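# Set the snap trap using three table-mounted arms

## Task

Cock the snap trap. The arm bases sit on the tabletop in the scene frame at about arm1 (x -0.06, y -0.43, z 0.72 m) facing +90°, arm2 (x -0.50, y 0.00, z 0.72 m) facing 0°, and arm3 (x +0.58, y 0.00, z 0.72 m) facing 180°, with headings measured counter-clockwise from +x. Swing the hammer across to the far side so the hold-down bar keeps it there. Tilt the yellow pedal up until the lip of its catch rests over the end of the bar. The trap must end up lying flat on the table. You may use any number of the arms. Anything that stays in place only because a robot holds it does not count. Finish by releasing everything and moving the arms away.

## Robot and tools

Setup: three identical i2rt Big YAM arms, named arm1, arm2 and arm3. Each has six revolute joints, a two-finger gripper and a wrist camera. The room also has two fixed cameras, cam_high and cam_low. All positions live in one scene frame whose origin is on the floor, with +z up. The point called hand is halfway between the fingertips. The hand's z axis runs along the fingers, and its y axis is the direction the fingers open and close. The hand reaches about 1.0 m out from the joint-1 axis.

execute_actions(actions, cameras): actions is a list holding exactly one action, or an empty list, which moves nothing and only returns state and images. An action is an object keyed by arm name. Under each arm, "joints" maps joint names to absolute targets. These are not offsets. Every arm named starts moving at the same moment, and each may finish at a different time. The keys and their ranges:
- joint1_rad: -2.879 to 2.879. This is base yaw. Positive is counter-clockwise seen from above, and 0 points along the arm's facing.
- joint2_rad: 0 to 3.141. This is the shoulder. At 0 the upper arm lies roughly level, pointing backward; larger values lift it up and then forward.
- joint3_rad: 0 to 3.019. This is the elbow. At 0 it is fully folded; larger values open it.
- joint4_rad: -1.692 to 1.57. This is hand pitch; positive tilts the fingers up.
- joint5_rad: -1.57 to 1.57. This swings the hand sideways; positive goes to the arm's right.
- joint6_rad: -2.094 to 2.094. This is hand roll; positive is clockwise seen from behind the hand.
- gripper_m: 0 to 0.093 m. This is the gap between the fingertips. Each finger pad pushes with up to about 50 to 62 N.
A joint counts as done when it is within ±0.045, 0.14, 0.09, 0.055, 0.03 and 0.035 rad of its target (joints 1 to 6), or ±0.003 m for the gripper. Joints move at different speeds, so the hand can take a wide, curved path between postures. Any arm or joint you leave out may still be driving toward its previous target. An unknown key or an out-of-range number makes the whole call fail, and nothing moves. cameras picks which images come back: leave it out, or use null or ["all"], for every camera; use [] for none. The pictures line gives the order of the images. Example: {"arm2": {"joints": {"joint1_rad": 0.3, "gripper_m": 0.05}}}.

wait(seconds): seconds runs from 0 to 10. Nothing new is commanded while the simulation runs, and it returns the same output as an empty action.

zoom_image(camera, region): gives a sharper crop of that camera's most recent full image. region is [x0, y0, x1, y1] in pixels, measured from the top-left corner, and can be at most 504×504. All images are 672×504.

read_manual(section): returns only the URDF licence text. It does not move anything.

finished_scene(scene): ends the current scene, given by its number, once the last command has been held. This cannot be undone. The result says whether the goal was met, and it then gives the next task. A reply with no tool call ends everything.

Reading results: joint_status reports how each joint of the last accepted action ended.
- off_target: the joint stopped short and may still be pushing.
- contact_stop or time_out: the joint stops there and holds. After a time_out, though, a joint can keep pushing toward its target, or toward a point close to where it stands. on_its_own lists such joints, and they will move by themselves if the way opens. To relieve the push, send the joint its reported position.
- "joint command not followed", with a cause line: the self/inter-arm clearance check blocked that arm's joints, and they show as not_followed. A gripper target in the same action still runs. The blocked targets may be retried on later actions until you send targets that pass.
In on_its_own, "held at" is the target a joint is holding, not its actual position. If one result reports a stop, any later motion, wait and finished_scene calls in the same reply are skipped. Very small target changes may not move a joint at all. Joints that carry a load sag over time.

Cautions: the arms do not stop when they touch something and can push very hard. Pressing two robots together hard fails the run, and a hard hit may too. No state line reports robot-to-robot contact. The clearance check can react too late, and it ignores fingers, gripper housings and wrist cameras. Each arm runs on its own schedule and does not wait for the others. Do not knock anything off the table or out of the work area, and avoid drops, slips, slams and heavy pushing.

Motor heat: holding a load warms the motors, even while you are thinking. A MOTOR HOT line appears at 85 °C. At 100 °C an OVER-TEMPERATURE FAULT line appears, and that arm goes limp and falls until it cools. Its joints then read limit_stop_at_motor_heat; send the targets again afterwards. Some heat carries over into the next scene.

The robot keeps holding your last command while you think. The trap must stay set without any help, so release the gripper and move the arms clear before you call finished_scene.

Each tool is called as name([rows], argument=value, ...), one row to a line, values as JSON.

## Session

execute_actions(actions=[])

Scene clock: 0.00 s.
arm1.joint_positions: joint1_rad=-0.015 joint2_rad=+0.430 joint3_rad=+1.478 joint4_rad=-1.530 joint5_rad=+0.010 joint6_rad=-0.012 gripper_m=+0.095
arm1.joint_status: not commanded
arm1.hand: x=-0.0572 y=-0.3157 z=+1.2942 quat_wxyz=(-0.369, +0.609, -0.601, -0.364) (m; scene frame)
arm2.joint_positions: joint1_rad=+0.010 joint2_rad=+0.447 joint3_rad=+1.476 joint4_rad=-1.533 joint5_rad=+0.003 joint6_rad=-0.003 gripper_m=+0.095
arm2.joint_status: not commanded
arm2.hand: x=-0.3842 y=-0.0065 z=+1.3381 quat_wxyz=(-0.513, -0.009, -0.858, +0.005) (m; scene frame)
arm3.joint_positions: joint1_rad=+0.005 joint2_rad=+0.427 joint3_rad=+1.454 joint4_rad=-1.553 joint5_rad=-0.007 joint6_rad=-0.014 gripper_m=+0.095
arm3.joint_status: not commanded
arm3.hand: x=+0.4623 y=+0.0096 z=+1.3372 quat_wxyz=(-0.005, +0.868, -0.012, -0.497) (m; scene frame)
pictures: arm1_cam_wrist, arm2_cam_wrist, arm3_cam_wrist, cam_high, cam_low
Images, in order (width x height): arm1_cam_wrist 672x504, arm2_cam_wrist 672x504, arm3_cam_wrist 672x504, cam_high 672x504, cam_low 672x504.

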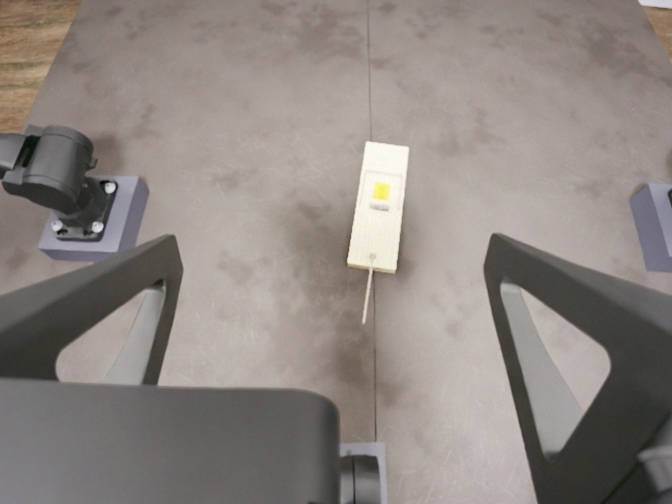

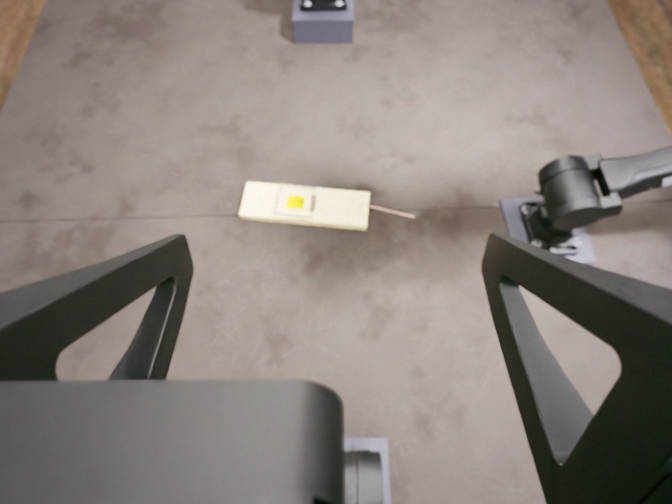

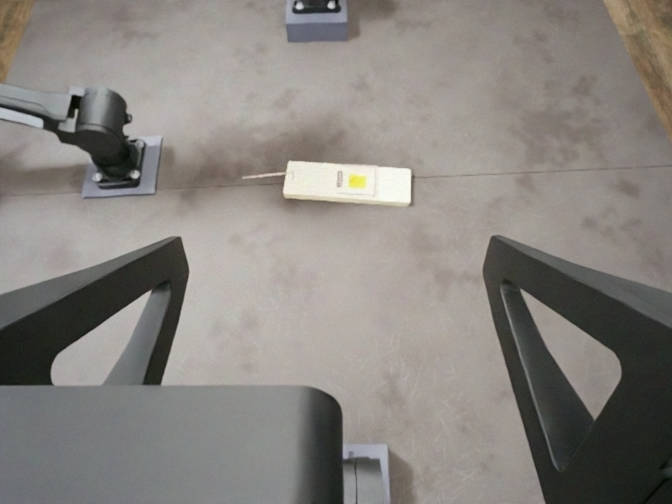

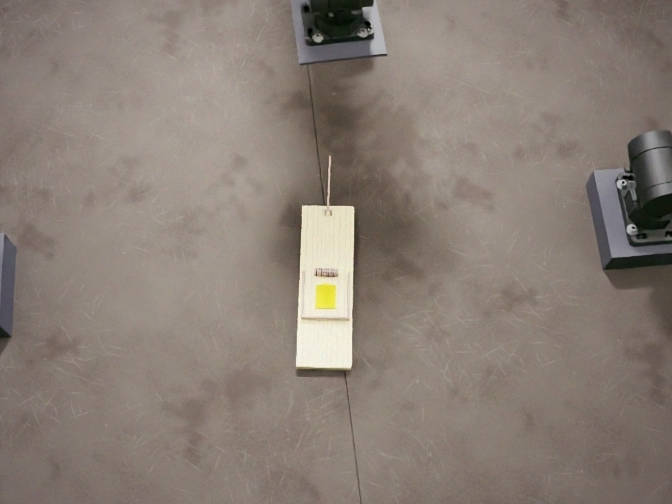

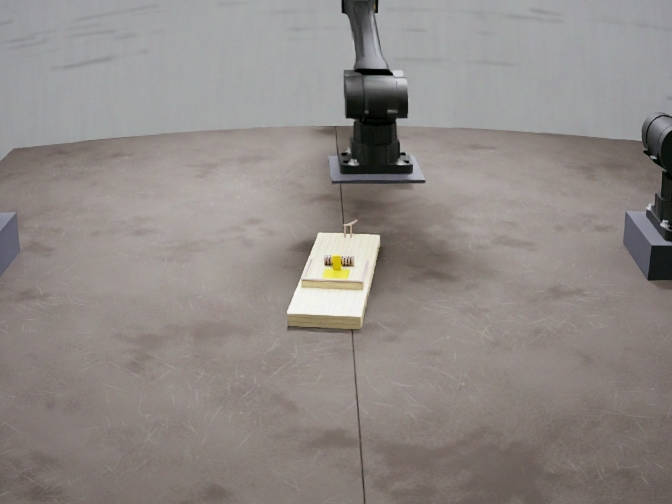

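execute_actions([
  {"arm1":{"joints":{"joint1_rad":-0.215,"joint2_rad":1.08,"joint3_rad":0.39,"joint4_rad":-0.09,"joint6_rad":1.3,"gripper_m":0}},"arm2":{"joints":{"joint1_rad":0.235,"joint2_rad":1.64,"joint3_rad":0.87,"joint4_rad":-0.315,"joint6_rad":0.25,"gripper_m":0.03}},"arm3":{"joints":{"joint1_rad":-0.23,"joint2_rad":1.75,"joint3_rad":0.83,"joint4_rad":0.13,"joint6_rad":1.3,"gripper_m":0}}},
])

Scene clock: 2.83 s.
arm1.joint_positions: joint1_rad=-0.210 joint2_rad=+1.094 joint3_rad=+0.394 joint4_rad=-0.117 joint5_rad=+0.010 joint6_rad=+1.283 gripper_m=+0.001
arm1.joint_status: all done
arm1.hand: x=+0.0104 y=-0.0682 z=+0.7995 quat_wxyz=(-0.090, +0.045, -0.929, -0.357) (m; scene frame)
arm2.joint_positions: joint1_rad=+0.227 joint2_rad=+1.646 joint3_rad=+0.847 joint4_rad=-0.334 joint5_rad=+0.003 joint6_rad=+0.234 gripper_m=+0.030
arm2.joint_status: all done
arm2.hand: x=-0.0208 y=+0.0947 z=+0.7849 quat_wxyz=(-0.217, -0.019, -0.975, -0.048) (m; scene frame)
arm3.joint_positions: joint1_rad=-0.225 joint2_rad=+1.742 joint3_rad=+0.825 joint4_rad=+0.112 joint5_rad=-0.007 joint6_rad=+1.292 gripper_m=+0.001
arm3.joint_status: all done
arm3.hand: x=+0.0439 y=+0.1475 z=+0.7928 quat_wxyz=(+0.188, +0.660, -0.654, -0.319) (m; scene frame)
pictures: arm1_cam_wrist, arm2_cam_wrist, arm3_cam_wrist, cam_high, cam_low
Images, in order (width x height): arm1_cam_wrist 672x504, arm2_cam_wrist 672x504, arm3_cam_wrist 672x504, cam_high 672x504, cam_low 672x504.

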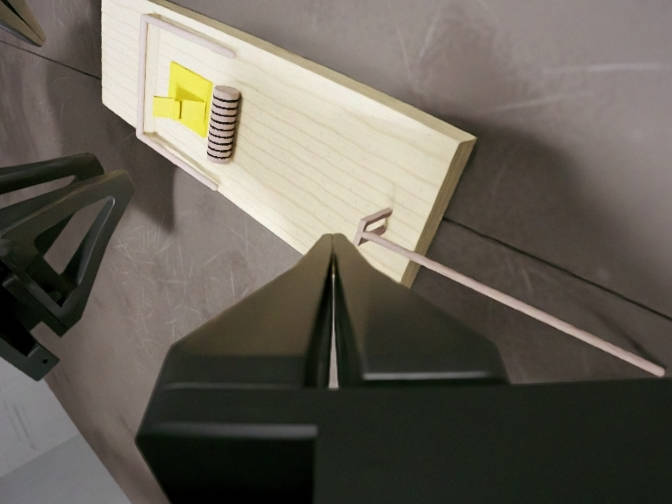

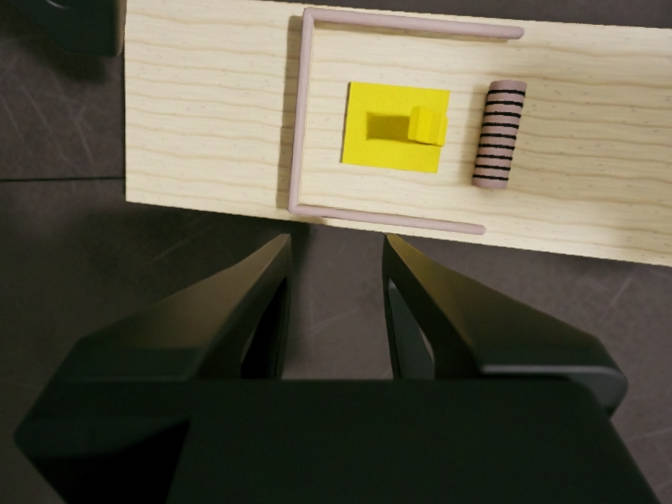

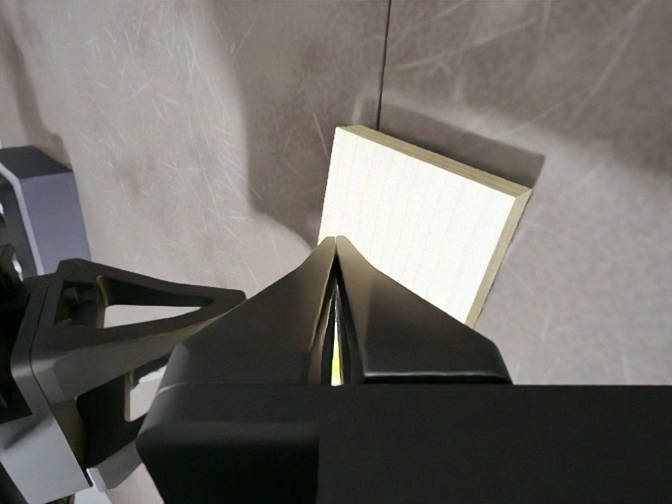

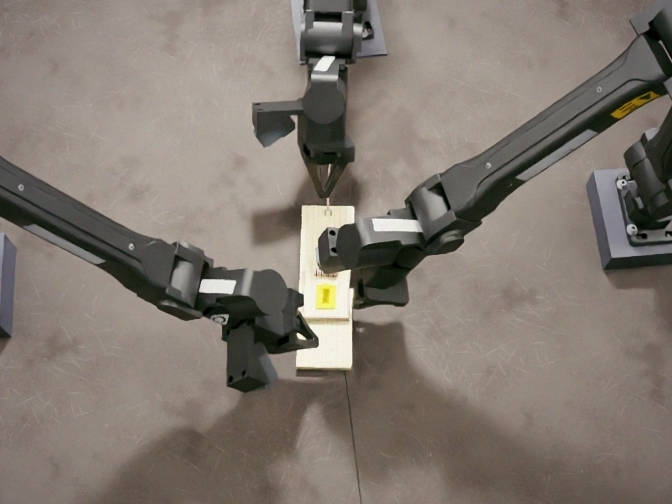

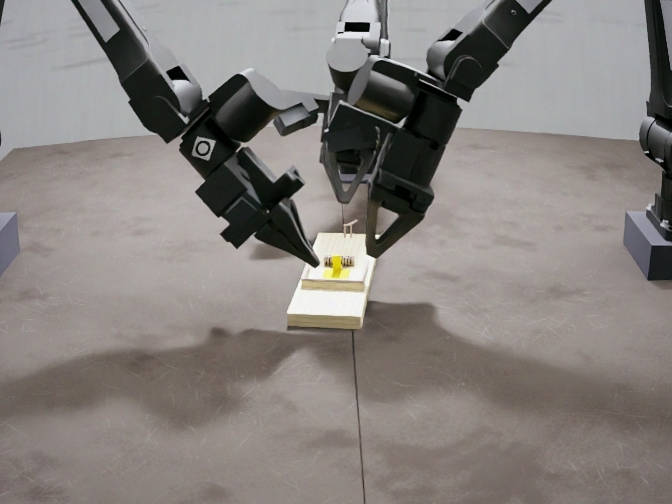

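execute_actions([
  {"arm1":{"joints":{"joint1_rad":-0.28,"joint2_rad":1.236,"joint3_rad":0.40,"joint4_rad":0.06}},"arm2":{"joints":{"joint1_rad":0.255,"joint2_rad":1.74,"joint3_rad":0.95,"joint4_rad":-0.26}},"arm3":{"joints":{"joint1_rad":-0.25,"joint2_rad":1.87,"joint3_rad":0.87}}},
])

Scene clock: 4.23 s.
arm1.joint_positions: joint1_rad=-0.277 joint2_rad=+1.239 joint3_rad=+0.394 joint4_rad=+0.033 joint5_rad=+0.010 joint6_rad=+1.284 gripper_m=+0.001
arm1.joint_status: all done
arm1.hand: x=+0.0385 y=-0.0576 z=+0.7731 quat_wxyz=(-0.102, +0.014, -0.929, -0.356) (m; scene frame)
arm2.joint_positions: joint1_rad=+0.246 joint2_rad=+1.745 joint3_rad=+0.916 joint4_rad=-0.275 joint5_rad=+0.003 joint6_rad=+0.234 gripper_m=+0.030
arm2.joint_status: all done
arm2.hand: x=+0.0110 y=+0.1113 z=+0.7689 quat_wxyz=(-0.230, -0.010, -0.972, -0.053) (m; scene frame)
arm3.joint_positions: joint1_rad=-0.246 joint2_rad=+1.844 joint3_rad=+0.844 joint4_rad=+0.129 joint5_rad=-0.007 joint6_rad=+1.295 gripper_m=+0.001
arm3.joint_status: all done
arm3.hand: x=+0.0487 y=+0.1574 z=+0.7485 quat_wxyz=(+0.170, +0.660, -0.670, -0.294) (m; scene frame)
pictures: arm1_cam_wrist, arm2_cam_wrist, arm3_cam_wrist, cam_high, cam_low
Images, in order (width x height): arm1_cam_wrist 672x504, arm2_cam_wrist 672x504, arm3_cam_wrist 672x504, cam_high 672x504, cam_low 672x504.

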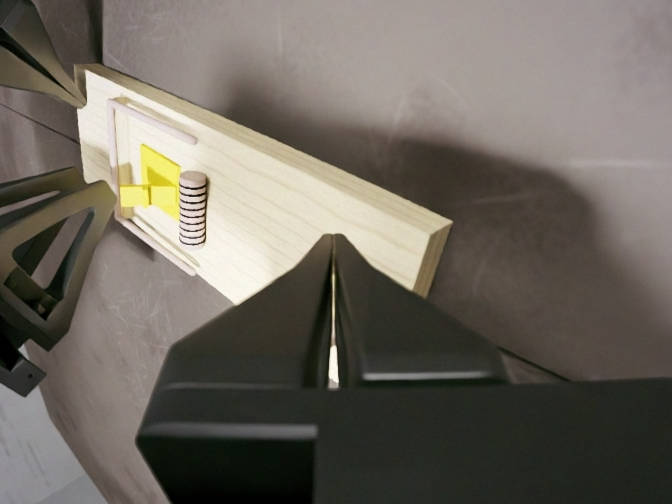

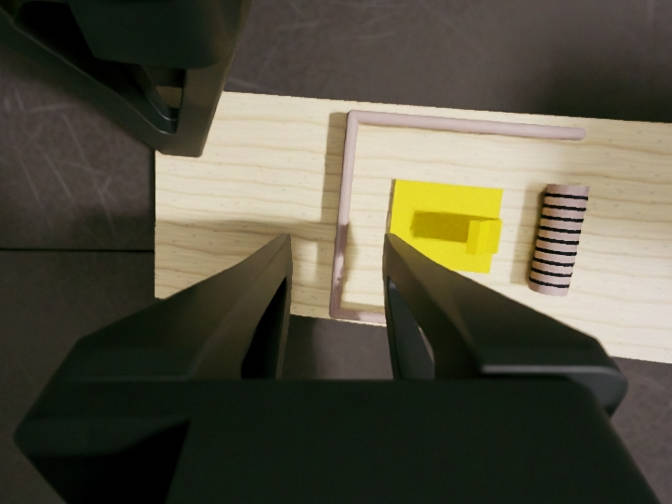

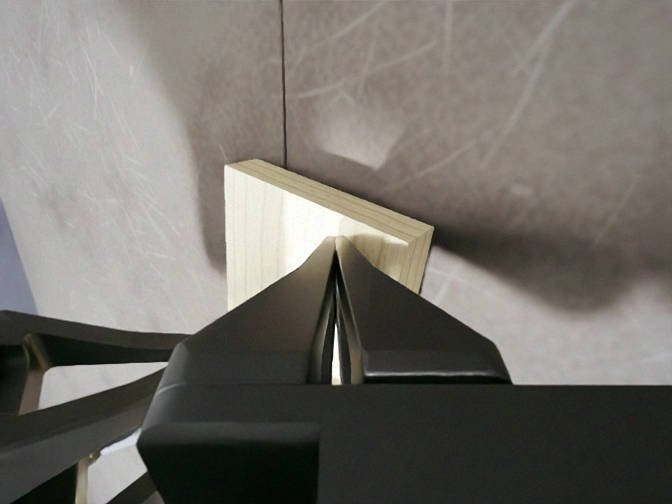

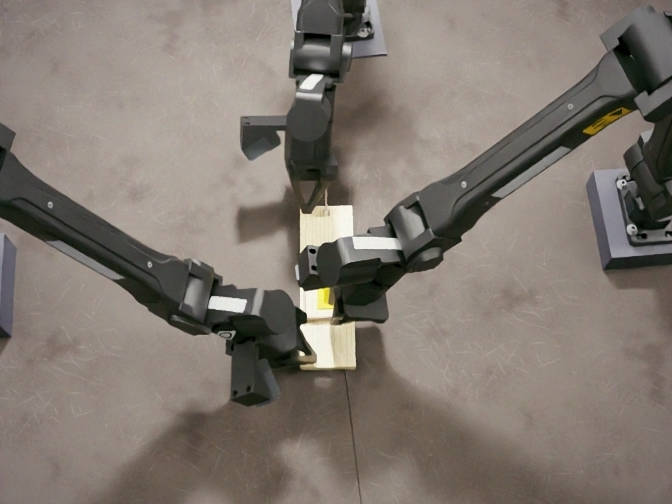

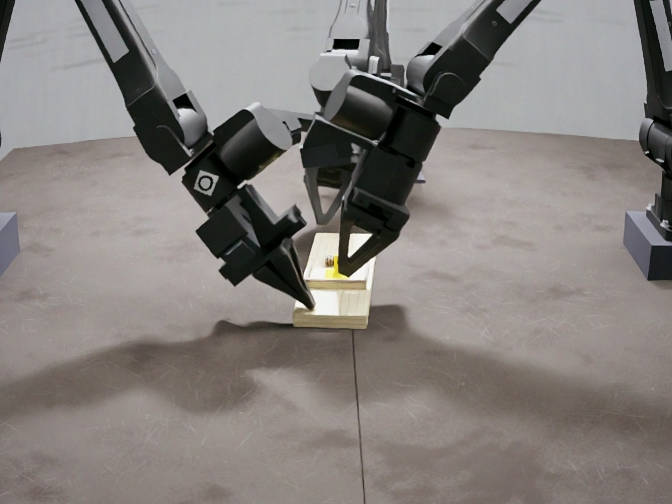

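execute_actions([
  {"arm1":{"joints":{"joint2_rad":1.35,"joint3_rad":0.37,"joint4_rad":0.17}},"arm2":{"joints":{"joint2_rad":1.775}},"arm3":{"joints":{"joint2_rad":1.9}}},
], cameras=[])

execute_actions([
  {"arm2":{"joints":{"gripper_m":0}}},
], cameras=["arm1_cam_wrist","arm2_cam_wrist","cam_high"])

Scene clock: 5.37 s.
arm1.joint_positions: joint1_rad=-0.277 joint2_rad=+1.327 joint3_rad=+0.380 joint4_rad=+0.156 joint5_rad=+0.010 joint6_rad=+1.285 gripper_m=+0.001
arm1.joint_status: all done
arm1.hand: x=+0.0402 y=-0.0507 z=+0.7562 quat_wxyz=(-0.104, +0.013, -0.925, -0.365) (m; scene frame)
arm2.joint_positions: joint1_rad=+0.246 joint2_rad=+1.775 joint3_rad=+0.916 joint4_rad=-0.275 joint5_rad=+0.003 joint6_rad=+0.234 gripper_m=+0.030
arm2.joint_status: all done
arm2.hand: x=+0.0069 y=+0.1104 z=+0.7542 quat_wxyz=(-0.216, -0.010, -0.975, -0.049) (m; scene frame)
arm3.joint_positions: joint1_rad=-0.246 joint2_rad=+1.848 joint3_rad=+0.846 joint4_rad=+0.130 joint5_rad=-0.006 joint6_rad=+1.295 gripper_m=+0.001
arm3.joint_status: all done
arm3.hand: x=+0.0485 y=+0.1581 z=+0.7474 quat_wxyz=(+0.169, +0.660, -0.670, -0.294) (m; scene frame)
pictures: none
No camera images: the call's "cameras" was empty. Leave "cameras" out to get every camera's image.

Scene clock: 6.03 s.
arm1.joint_positions: joint1_rad=-0.277 joint2_rad=+1.327 joint3_rad=+0.380 joint4_rad=+0.156 joint5_rad=+0.011 joint6_rad=+1.285 gripper_m=+0.001
arm1.joint_status: not commanded
arm1.hand: x=+0.0403 y=-0.0508 z=+0.7562 quat_wxyz=(-0.104, +0.013, -0.925, -0.365) (m; scene frame)
arm2.joint_positions: joint1_rad=+0.252 joint2_rad=+1.775 joint3_rad=+0.916 joint4_rad=-0.274 joint5_rad=+0.000 joint6_rad=+0.252 gripper_m=+0.003
arm2.joint_status: all done
arm2.hand: x=+0.0064 y=+0.1137 z=+0.7543 quat_wxyz=(-0.216, -0.015, -0.975, -0.054) (m; scene frame)
arm3.joint_positions: joint1_rad=-0.246 joint2_rad=+1.850 joint3_rad=+0.849 joint4_rad=+0.131 joint5_rad=-0.008 joint6_rad=+1.295 gripper_m=+0.001
arm3.joint_status: not commanded
arm3.hand: x=+0.0471 y=+0.1581 z=+0.7474 quat_wxyz=(+0.171, +0.660, -0.670, -0.294) (m; scene frame)
pictures: arm1_cam_wrist, arm2_cam_wrist, cam_high
Images, in order (width x height): arm1_cam_wrist 672x504, arm2_cam_wrist 672x504, cam_high 672x504.

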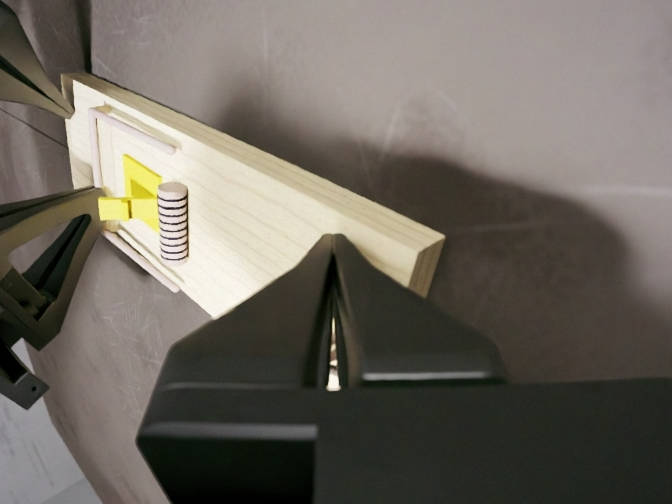

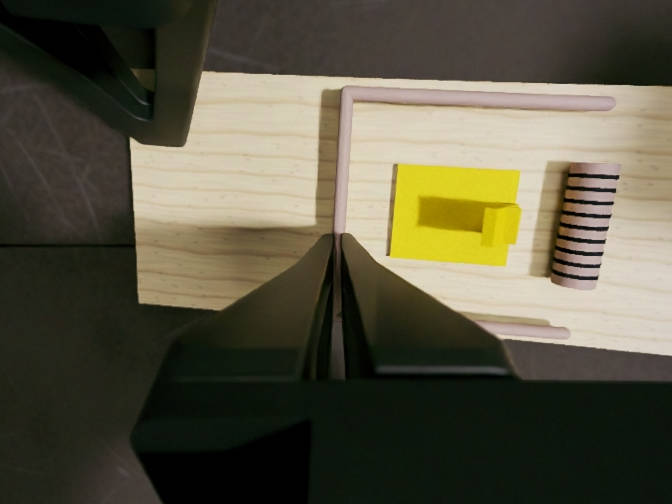

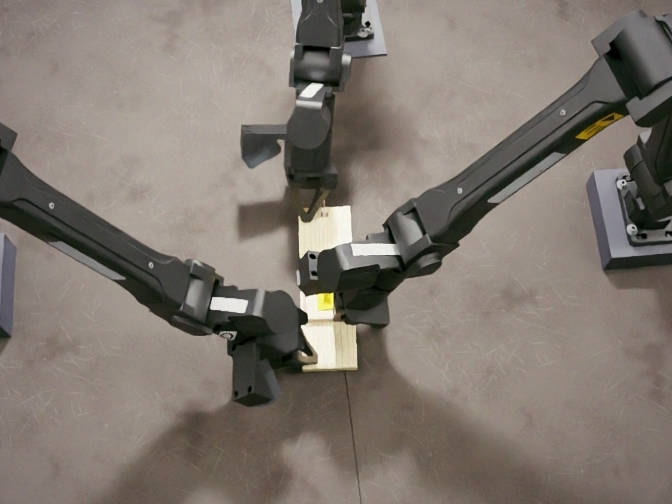

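execute_actions([
  {"arm1":{"joints":{"joint2_rad":1.42}},"arm2":{"joints":{"joint1_rad":0.21,"joint2_rad":1.67,"joint3_rad":0.95,"joint4_rad":-0.34}}},
], cameras=["arm2_cam_wrist"])

execute_actions([
  {"arm2":{"joints":{"joint1_rad":0.14,"joint2_rad":1.61,"joint4_rad":-0.4,"joint6_rad":0.22}}},
], cameras=["arm2_cam_wrist","cam_low"])

Scene clock: 7.50 s.
arm1.joint_positions: joint1_rad=-0.279 joint2_rad=+1.345 joint3_rad=+0.380 joint4_rad=+0.188 joint5_rad=+0.014 joint6_rad=+1.286 gripper_m=+0.001
arm1.joint_status: all done
arm1.hand: x=+0.0427 y=-0.0475 z=+0.7550 quat_wxyz=(-0.108, +0.010, -0.922, -0.371) (m; scene frame)
arm2.joint_positions: joint1_rad=+0.248 joint2_rad=+1.731 joint3_rad=+0.916 joint4_rad=-0.339 joint5_rad=-0.015 joint6_rad=+0.252 gripper_m=+0.003
arm2.joint_status: all done
arm2.hand: x=-0.0018 y=+0.1126 z=+0.7695 quat_wxyz=(-0.205, -0.015, -0.977, -0.058) (m; scene frame)
arm3.joint_positions: joint1_rad=-0.246 joint2_rad=+1.852 joint3_rad=+0.858 joint4_rad=+0.135 joint5_rad=-0.008 joint6_rad=+1.295 gripper_m=+0.001
arm3.joint_status: not commanded
arm3.hand: x=+0.0425 y=+0.1595 z=+0.7499 quat_wxyz=(+0.173, +0.659, -0.669, -0.298) (m; scene frame)
pictures: arm2_cam_wrist
Images, in order (width x height): arm2_cam_wrist 672x504.

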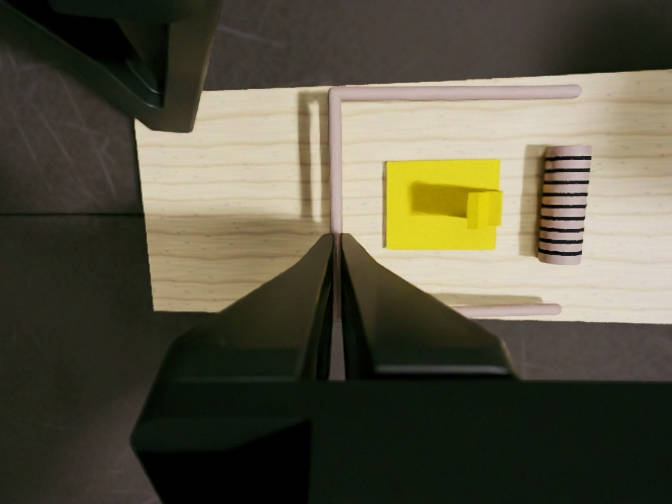

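Scene clock: 9.23 s.
arm1.joint_positions: joint1_rad=-0.280 joint2_rad=+1.346 joint3_rad=+0.380 joint4_rad=+0.190 joint5_rad=+0.014 joint6_rad=+1.286 gripper_m=+0.001
arm1.joint_status: not commanded
arm1.hand: x=+0.0430 y=-0.0473 z=+0.7552 quat_wxyz=(-0.108, +0.010, -0.922, -0.372) (m; scene frame)
arm2.joint_positions: joint1_rad=+0.205 joint2_rad=+1.646 joint3_rad=+0.916 joint4_rad=-0.404 joint5_rad=-0.039 joint6_rad=+0.230 gripper_m=+0.002
arm2.joint_status: joint1_rad time_out (moved -0.043 of -0.108); the others done
arm2.on_its_own: joint1_rad reads +0.205 and still pushes toward +0.140 since a time_out
arm2.hand: x=-0.0027 y=+0.0943 z=+0.8039 quat_wxyz=(-0.213, -0.023, -0.975, -0.065) (m; scene frame)
arm3.joint_positions: joint1_rad=-0.246 joint2_rad=+1.855 joint3_rad=+0.858 joint4_rad=+0.135 joint5_rad=-0.008 joint6_rad=+1.295 gripper_m=+0.001
arm3.joint_status: not commanded
arm3.hand: x=+0.0429 y=+0.1594 z=+0.7487 quat_wxyz=(+0.172, +0.659, -0.669, -0.297) (m; scene frame)
pictures: arm2_cam_wrist, cam_low
Images, in order (width x height): arm2_cam_wrist 672x504, cam_low 672x504.

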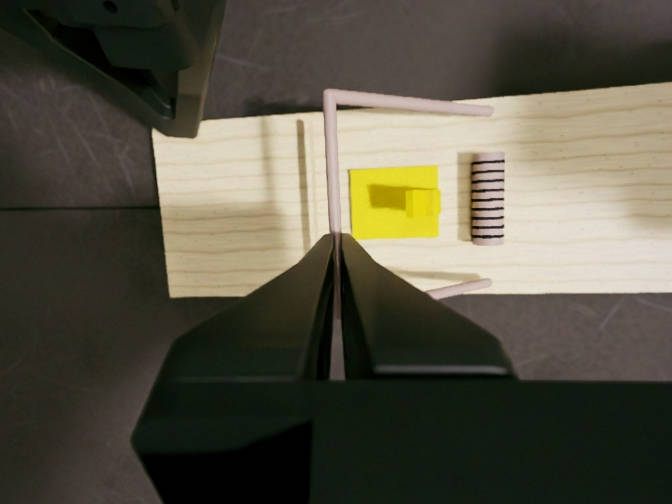

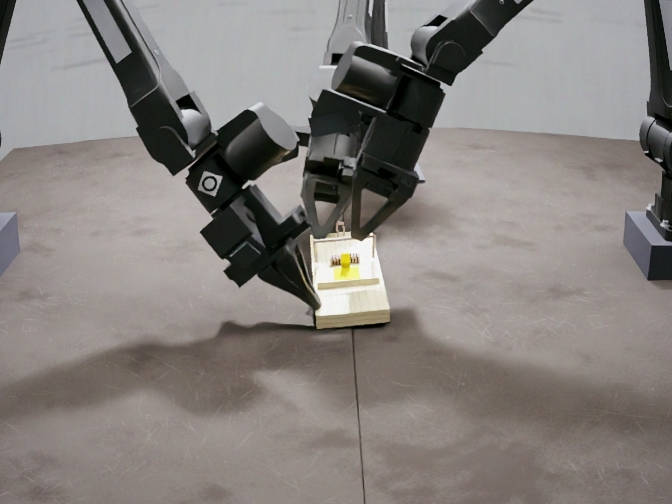

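execute_actions([
  {"arm2":{"joints":{"joint1_rad":0.09,"joint2_rad":1.575,"joint4_rad":-0.42,"joint6_rad":0.16}}},
], cameras=["arm2_cam_wrist","cam_low"])

Scene clock: 11.33 s.
arm1.joint_positions: joint1_rad=-0.280 joint2_rad=+1.346 joint3_rad=+0.380 joint4_rad=+0.190 joint5_rad=+0.015 joint6_rad=+1.286 gripper_m=+0.001
arm1.joint_status: not commanded
arm1.hand: x=+0.0432 y=-0.0474 z=+0.7550 quat_wxyz=(-0.108, +0.010, -0.922, -0.371) (m; scene frame)
arm2.joint_positions: joint1_rad=+0.163 joint2_rad=+1.607 joint3_rad=+0.916 joint4_rad=-0.427 joint5_rad=-0.047 joint6_rad=+0.177 gripper_m=+0.002
arm2.joint_status: joint1_rad time_out (moved -0.042 of -0.115); the others done
arm2.on_its_own: joint1_rad reads +0.163 and still pushes toward +0.090 since a time_out
arm2.hand: x=-0.0008 y=+0.0741 z=+0.8203 quat_wxyz=(-0.223, -0.017, -0.973, -0.060) (m; scene frame)
arm3.joint_positions: joint1_rad=-0.246 joint2_rad=+1.856 joint3_rad=+0.858 joint4_rad=+0.135 joint5_rad=-0.008 joint6_rad=+1.295 gripper_m=+0.001
arm3.joint_status: not commanded
arm3.hand: x=+0.0431 y=+0.1594 z=+0.7481 quat_wxyz=(+0.172, +0.659, -0.669, -0.297) (m; scene frame)
pictures: arm2_cam_wrist, cam_low
Images, in order (width x height): arm2_cam_wrist 672x504, cam_low 672x504.

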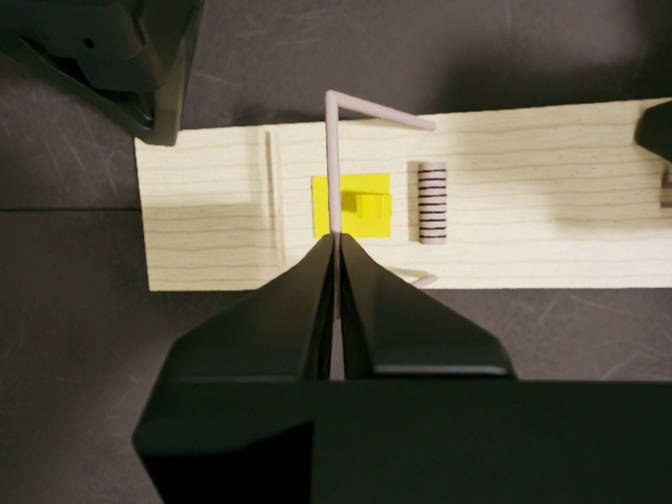

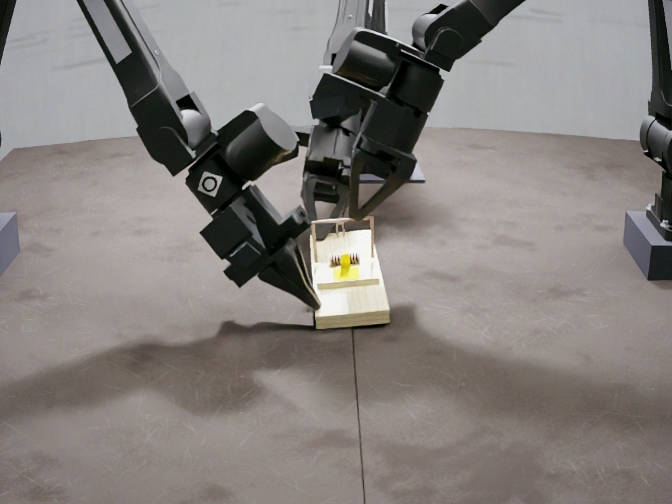

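execute_actions([
  {"arm2":{"joints":{"joint1_rad":0.02,"joint2_rad":1.585,"joint3_rad":0.90,"joint6_rad":0.10}}},
], cameras=["arm2_cam_wrist"])

execute_actions([
  {"arm2":{"joints":{"joint1_rad":-0.04,"joint2_rad":1.61,"joint3_rad":0.885,"joint4_rad":-0.38,"joint6_rad":0.05}}},
], cameras=["arm2_cam_wrist","cam_low","cam_high"])

Scene clock: 13.57 s.
arm1.joint_positions: joint1_rad=-0.283 joint2_rad=+1.349 joint3_rad=+0.380 joint4_rad=+0.191 joint5_rad=+0.018 joint6_rad=+1.286 gripper_m=+0.001
arm1.joint_status: not commanded
arm1.hand: x=+0.0450 y=-0.0481 z=+0.7542 quat_wxyz=(-0.110, +0.008, -0.923, -0.370) (m; scene frame)
arm2.joint_positions: joint1_rad=+0.107 joint2_rad=+1.584 joint3_rad=+0.893 joint4_rad=-0.427 joint5_rad=-0.062 joint6_rad=+0.106 gripper_m=+0.002
arm2.joint_status: joint1_rad time_out (moved -0.056 of -0.143); the others done
arm2.on_its_own: joint1_rad reads +0.107 and still pushes toward +0.020 since a time_out
arm2.hand: x=-0.0061 y=+0.0481 z=+0.8222 quat_wxyz=(-0.226, -0.008, -0.973, -0.053) (m; scene frame)
arm3.joint_positions: joint1_rad=-0.247 joint2_rad=+1.862 joint3_rad=+0.858 joint4_rad=+0.135 joint5_rad=-0.009 joint6_rad=+1.295 gripper_m=+0.001
arm3.joint_status: not commanded
arm3.hand: x=+0.0441 y=+0.1591 z=+0.7448 quat_wxyz=(+0.171, +0.660, -0.670, -0.294) (m; scene frame)
pictures: arm2_cam_wrist
Images, in order (width x height): arm2_cam_wrist 672x504.

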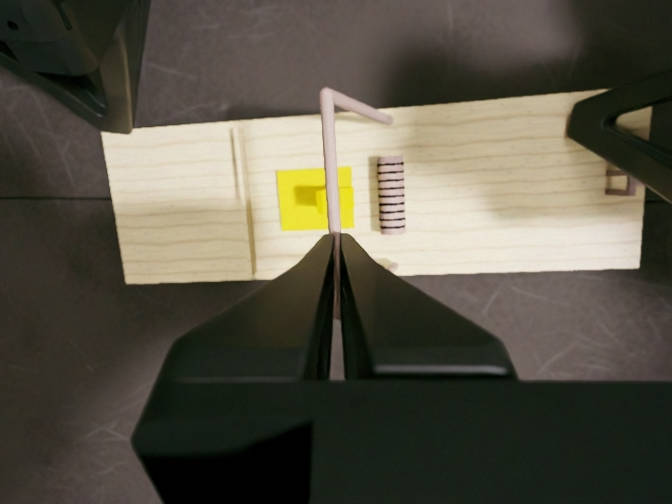

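not run: a stop came earlier in this reply.

execute_actions([
  {"arm3":{"joints":{"joint2_rad":1.79}}},
], cameras=[])

execute_actions([
  {"arm3":{"joints":{"joint1_rad":-0.195,"joint4_rad":0.2}}},
], cameras=[])

execute_actions([
  {"arm3":{"joints":{"joint2_rad":1.97}}},
], cameras=["arm2_cam_wrist","cam_low","cam_high"])

Scene clock: 14.87 s.
arm1.joint_positions: joint1_rad=-0.283 joint2_rad=+1.349 joint3_rad=+0.380 joint4_rad=+0.191 joint5_rad=+0.018 joint6_rad=+1.286 gripper_m=+0.001
arm1.joint_status: not commanded
arm1.hand: x=+0.0450 y=-0.0481 z=+0.7542 quat_wxyz=(-0.110, +0.008, -0.923, -0.370) (m; scene frame)
arm2.joint_positions: joint1_rad=+0.107 joint2_rad=+1.584 joint3_rad=+0.893 joint4_rad=-0.427 joint5_rad=-0.061 joint6_rad=+0.106 gripper_m=+0.002
arm2.joint_status: not commanded
arm2.on_its_own: joint1_rad reads +0.107 and still pushes toward +0.020 since a time_out
arm2.hand: x=-0.0061 y=+0.0479 z=+0.8221 quat_wxyz=(-0.226, -0.007, -0.973, -0.053) (m; scene frame)
arm3.joint_positions: joint1_rad=-0.247 joint2_rad=+1.812 joint3_rad=+0.858 joint4_rad=+0.135 joint5_rad=-0.009 joint6_rad=+1.295 gripper_m=+0.001
arm3.joint_status: all done
arm3.hand: x=+0.0366 y=+0.1616 z=+0.7718 quat_wxyz=(+0.182, +0.654, -0.664, -0.315) (m; scene frame)
pictures: none
No camera images: the call's "cameras" was empty. Leave "cameras" out to get every camera's image.

Scene clock: 15.63 s.
arm1.joint_positions: joint1_rad=-0.283 joint2_rad=+1.349 joint3_rad=+0.380 joint4_rad=+0.191 joint5_rad=+0.018 joint6_rad=+1.286 gripper_m=+0.001
arm1.joint_status: not commanded
arm1.hand: x=+0.0450 y=-0.0481 z=+0.7542 quat_wxyz=(-0.110, +0.008, -0.923, -0.370) (m; scene frame)
arm2.joint_positions: joint1_rad=+0.107 joint2_rad=+1.584 joint3_rad=+0.893 joint4_rad=-0.427 joint5_rad=-0.061 joint6_rad=+0.106 gripper_m=+0.002
arm2.joint_status: not commanded
arm2.on_its_own: joint1_rad reads +0.107 and still pushes toward +0.020 since a time_out
arm2.hand: x=-0.0061 y=+0.0479 z=+0.8221 quat_wxyz=(-0.226, -0.007, -0.973, -0.053) (m; scene frame)
arm3.joint_positions: joint1_rad=-0.192 joint2_rad=+1.812 joint3_rad=+0.858 joint4_rad=+0.182 joint5_rad=-0.009 joint6_rad=+1.295 gripper_m=+0.001
arm3.joint_status: all done
arm3.hand: x=+0.0204 y=+0.1335 z=+0.7802 quat_wxyz=(+0.202, +0.665, -0.639, -0.329) (m; scene frame)
pictures: none
No camera images: the call's "cameras" was empty. Leave "cameras" out to get every camera's image.

Scene clock: 16.40 s.
arm1.joint_positions: joint1_rad=-0.284 joint2_rad=+1.349 joint3_rad=+0.380 joint4_rad=+0.191 joint5_rad=+0.019 joint6_rad=+1.286 gripper_m=+0.001
arm1.joint_status: not commanded
arm1.hand: x=+0.0455 y=-0.0482 z=+0.7542 quat_wxyz=(-0.111, +0.007, -0.922, -0.370) (m; scene frame)
arm2.joint_positions: joint1_rad=+0.107 joint2_rad=+1.584 joint3_rad=+0.893 joint4_rad=-0.427 joint5_rad=-0.060 joint6_rad=+0.102 gripper_m=+0.002
arm2.joint_status: not commanded
arm2.on_its_own: joint1_rad reads +0.107 and still pushes toward +0.020 since a time_out
arm2.hand: x=-0.0065 y=+0.0479 z=+0.8222 quat_wxyz=(-0.226, -0.006, -0.973, -0.052) (m; scene frame)
arm3.joint_positions: joint1_rad=-0.192 joint2_rad=+1.890 joint3_rad=+0.865 joint4_rad=+0.215 joint5_rad=-0.010 joint6_rad=+1.298 gripper_m=+0.001
arm3.joint_status: all done
arm3.hand: x=+0.0225 y=+0.1326 z=+0.7459 quat_wxyz=(+0.194, +0.669, -0.645, -0.313) (m; scene frame)
pictures: arm2_cam_wrist, cam_high, cam_low
Images, in order (width x height): arm2_cam_wrist 672x504, cam_high 672x504, cam_low 672x504.

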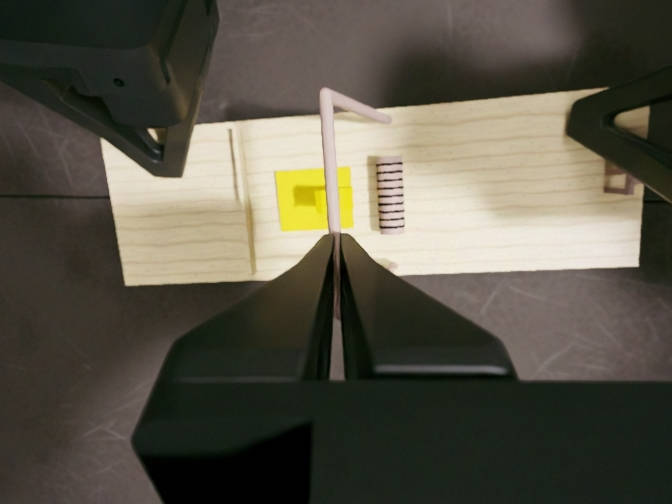

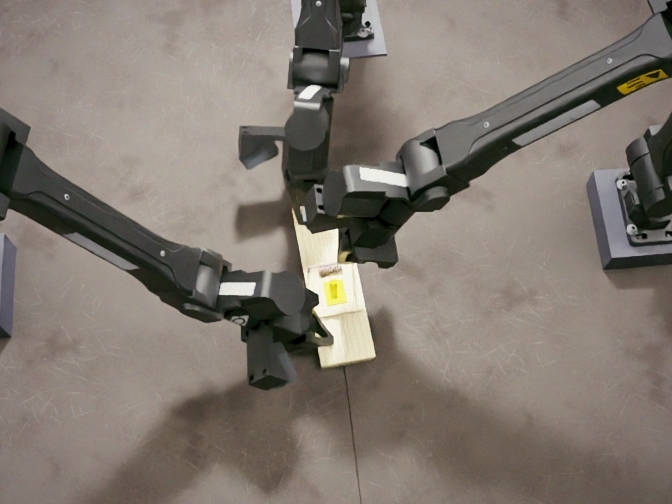

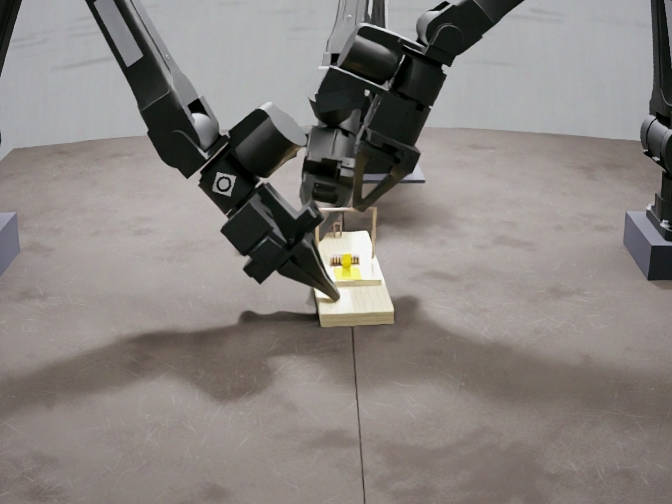

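execute_actions([
  {"arm2":{"joints":{"joint1_rad":-0.04,"joint2_rad":1.59,"joint3_rad":0.93,"joint4_rad":-0.40,"joint6_rad":0.04}}},
], cameras=["arm2_cam_wrist"])

execute_actions([
  {"arm2":{"joints":{"joint1_rad":-0.09,"joint2_rad":1.64,"joint4_rad":-0.36,"joint6_rad":-0.02}}},
], cameras=["arm2_cam_wrist","cam_low","cam_high"])

Scene clock: 18.63 s.
arm1.joint_positions: joint1_rad=-0.284 joint2_rad=+1.349 joint3_rad=+0.380 joint4_rad=+0.191 joint5_rad=+0.019 joint6_rad=+1.286 gripper_m=+0.001
arm1.joint_status: not commanded
arm1.hand: x=+0.0455 y=-0.0482 z=+0.7542 quat_wxyz=(-0.111, +0.007, -0.922, -0.370) (m; scene frame)
arm2.joint_positions: joint1_rad=+0.032 joint2_rad=+1.580 joint3_rad=+0.893 joint4_rad=-0.427 joint5_rad=-0.054 joint6_rad=+0.043 gripper_m=+0.002
arm2.joint_status: joint1_rad time_out (moved -0.075 of -0.147); the others done
arm2.on_its_own: joint1_rad reads +0.032 and still pushes toward -0.040 since a time_out
arm2.hand: x=-0.0038 y=+0.0093 z=+0.8238 quat_wxyz=(-0.231, -0.015, -0.972, -0.034) (m; scene frame)
arm3.joint_positions: joint1_rad=-0.192 joint2_rad=+1.890 joint3_rad=+0.865 joint4_rad=+0.216 joint5_rad=-0.010 joint6_rad=+1.298 gripper_m=+0.001
arm3.joint_status: not commanded
arm3.hand: x=+0.0225 y=+0.1326 z=+0.7459 quat_wxyz=(+0.194, +0.669, -0.645, -0.314) (m; scene frame)
pictures: arm2_cam_wrist
Images, in order (width x height): arm2_cam_wrist 672x504.

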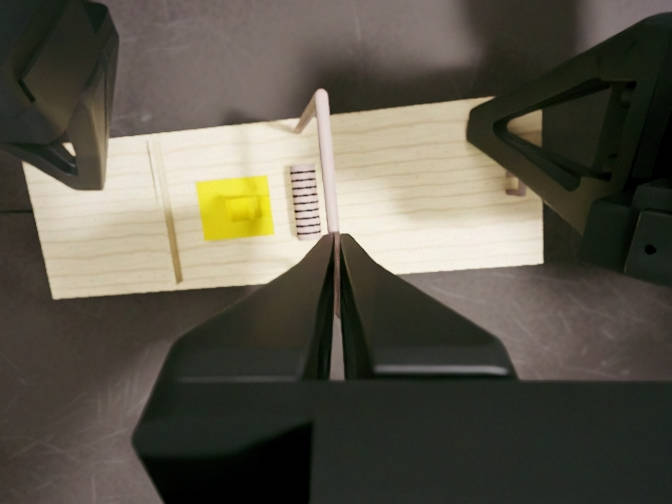

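not run: a stop came earlier in this reply.

execute_actions([
  {"arm2":{"joints":{"joint1_rad":-0.075,"joint2_rad":1.64,"joint4_rad":-0.35,"joint6_rad":-0.02}}},
], cameras=["arm2_cam_wrist","cam_low","cam_high"])

Scene clock: 20.70 s.
arm1.joint_positions: joint1_rad=-0.284 joint2_rad=+1.349 joint3_rad=+0.380 joint4_rad=+0.191 joint5_rad=+0.019 joint6_rad=+1.286 gripper_m=+0.001
arm1.joint_status: not commanded
arm1.hand: x=+0.0455 y=-0.0482 z=+0.7542 quat_wxyz=(-0.111, +0.007, -0.922, -0.370) (m; scene frame)
arm2.joint_positions: joint1_rad=-0.014 joint2_rad=+1.610 joint3_rad=+0.893 joint4_rad=-0.403 joint5_rad=-0.043 joint6_rad=-0.013 gripper_m=+0.002
arm2.joint_status: joint1_rad time_out (moved -0.045 of -0.107); the others done
arm2.on_its_own: joint1_rad reads -0.014 and still pushes toward -0.075 since a time_out
arm2.hand: x=-0.0012 y=-0.0151 z=+0.8119 quat_wxyz=(-0.229, -0.010, -0.973, -0.017) (m; scene frame)
arm3.joint_positions: joint1_rad=-0.192 joint2_rad=+1.890 joint3_rad=+0.865 joint4_rad=+0.216 joint5_rad=-0.010 joint6_rad=+1.298 gripper_m=+0.001
arm3.joint_status: not commanded
arm3.hand: x=+0.0225 y=+0.1326 z=+0.7459 quat_wxyz=(+0.194, +0.669, -0.645, -0.314) (m; scene frame)
pictures: arm2_cam_wrist, cam_high, cam_low
Images, in order (width x height): arm2_cam_wrist 672x504, cam_high 672x504, cam_low 672x504.

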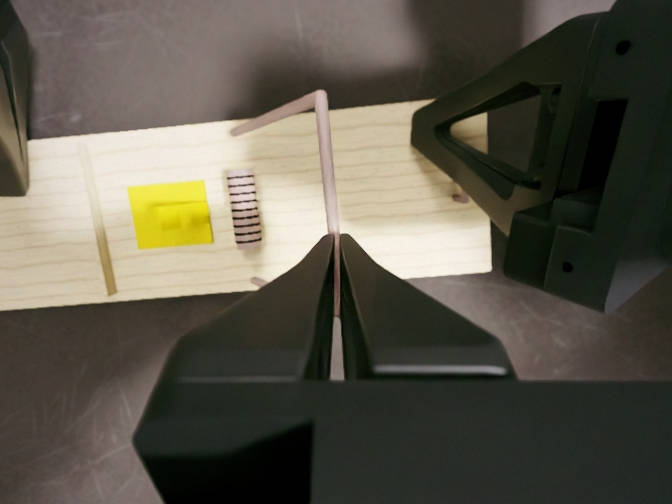

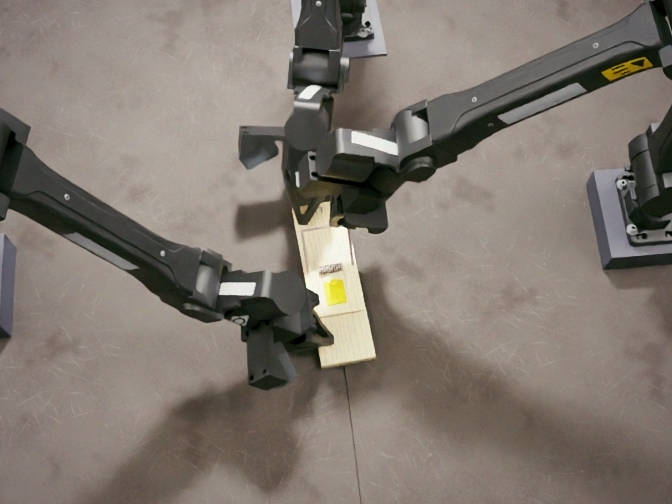

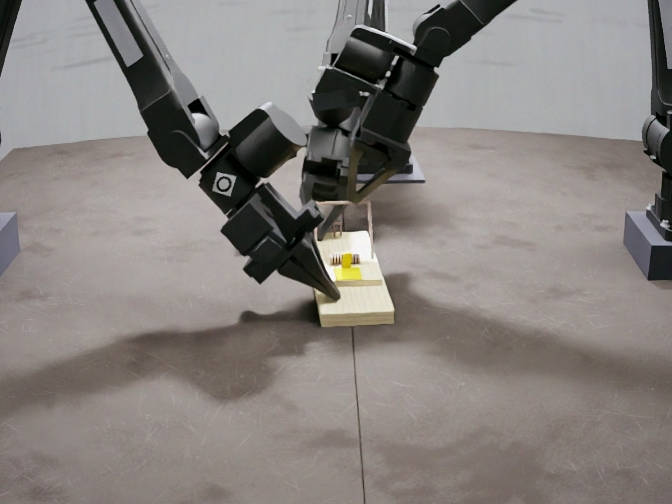

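execute_actions([
  {"arm2":{"joints":{"joint1_rad":-0.09,"joint2_rad":1.71,"joint4_rad":-0.30,"joint6_rad":-0.06}}},
], cameras=["arm2_cam_wrist"])

execute_actions([
  {"arm1":{"joints":{"joint1_rad":-0.4,"joint2_rad":1.05,"joint3_rad":0.25,"joint4_rad":0}}},
], cameras=["arm2_cam_wrist","cam_high"])

Scene clock: 21.83 s.
arm1.joint_positions: joint1_rad=-0.288 joint2_rad=+1.350 joint3_rad=+0.380 joint4_rad=+0.193 joint5_rad=+0.019 joint6_rad=+1.286 gripper_m=+0.001
arm1.joint_status: not commanded
arm1.hand: x=+0.0471 y=-0.0483 z=+0.7542 quat_wxyz=(-0.112, +0.005, -0.922, -0.370) (m; scene frame)
arm2.joint_positions: joint1_rad=-0.049 joint2_rad=+1.673 joint3_rad=+0.893 joint4_rad=-0.354 joint5_rad=-0.027 joint6_rad=-0.055 gripper_m=+0.002
arm2.joint_status: all done
arm2.hand: x=+0.0021 y=-0.0353 z=+0.7868 quat_wxyz=(-0.222, -0.009, -0.975, -0.002) (m; scene frame)
arm3.joint_positions: joint1_rad=-0.192 joint2_rad=+1.890 joint3_rad=+0.865 joint4_rad=+0.216 joint5_rad=-0.010 joint6_rad=+1.298 gripper_m=+0.001
arm3.joint_status: not commanded
arm3.hand: x=+0.0223 y=+0.1326 z=+0.7461 quat_wxyz=(+0.195, +0.669, -0.645, -0.314) (m; scene frame)
pictures: arm2_cam_wrist
Images, in order (width x height): arm2_cam_wrist 672x504.

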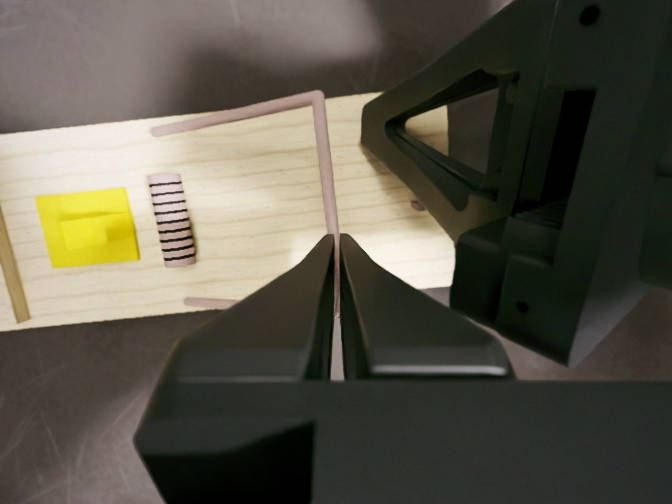

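Scene clock: 22.87 s.
arm1.joint_positions: joint1_rad=-0.406 joint2_rad=+1.054 joint3_rad=+0.252 joint4_rad=+0.017 joint5_rad=+0.014 joint6_rad=+1.287 gripper_m=+0.001
arm1.joint_status: all done
arm1.hand: x=+0.0670 y=-0.1217 z=+0.7717 quat_wxyz=(-0.130, -0.049, -0.923, -0.360) (m; scene frame)
arm2.joint_positions: joint1_rad=-0.050 joint2_rad=+1.672 joint3_rad=+0.911 joint4_rad=-0.313 joint5_rad=-0.023 joint6_rad=-0.062 gripper_m=+0.002
arm2.joint_status: not commanded
arm2.hand: x=+0.0198 y=-0.0383 z=+0.7988 quat_wxyz=(-0.251, -0.007, -0.968, +0.004) (m; scene frame)
arm3.joint_positions: joint1_rad=-0.181 joint2_rad=+1.890 joint3_rad=+0.865 joint4_rad=+0.217 joint5_rad=-0.020 joint6_rad=+1.298 gripper_m=+0.001
arm3.joint_status: not commanded
arm3.hand: x=+0.0204 y=+0.1247 z=+0.7462 quat_wxyz=(+0.201, +0.674, -0.640, -0.310) (m; scene frame)
pictures: arm2_cam_wrist, cam_high
Images, in order (width x height): arm2_cam_wrist 672x504, cam_high 672x504.

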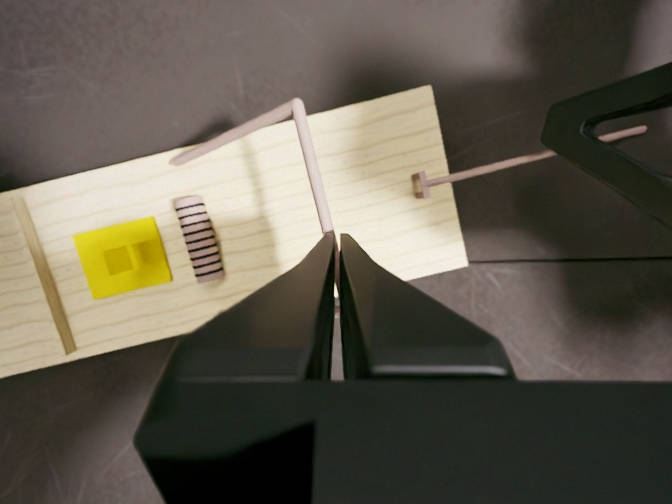

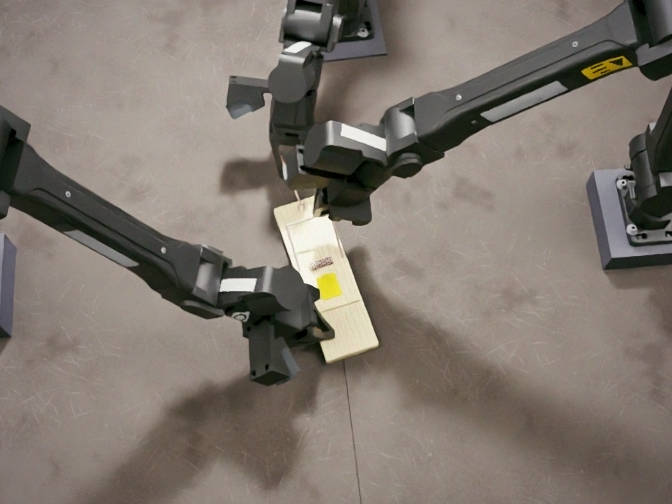

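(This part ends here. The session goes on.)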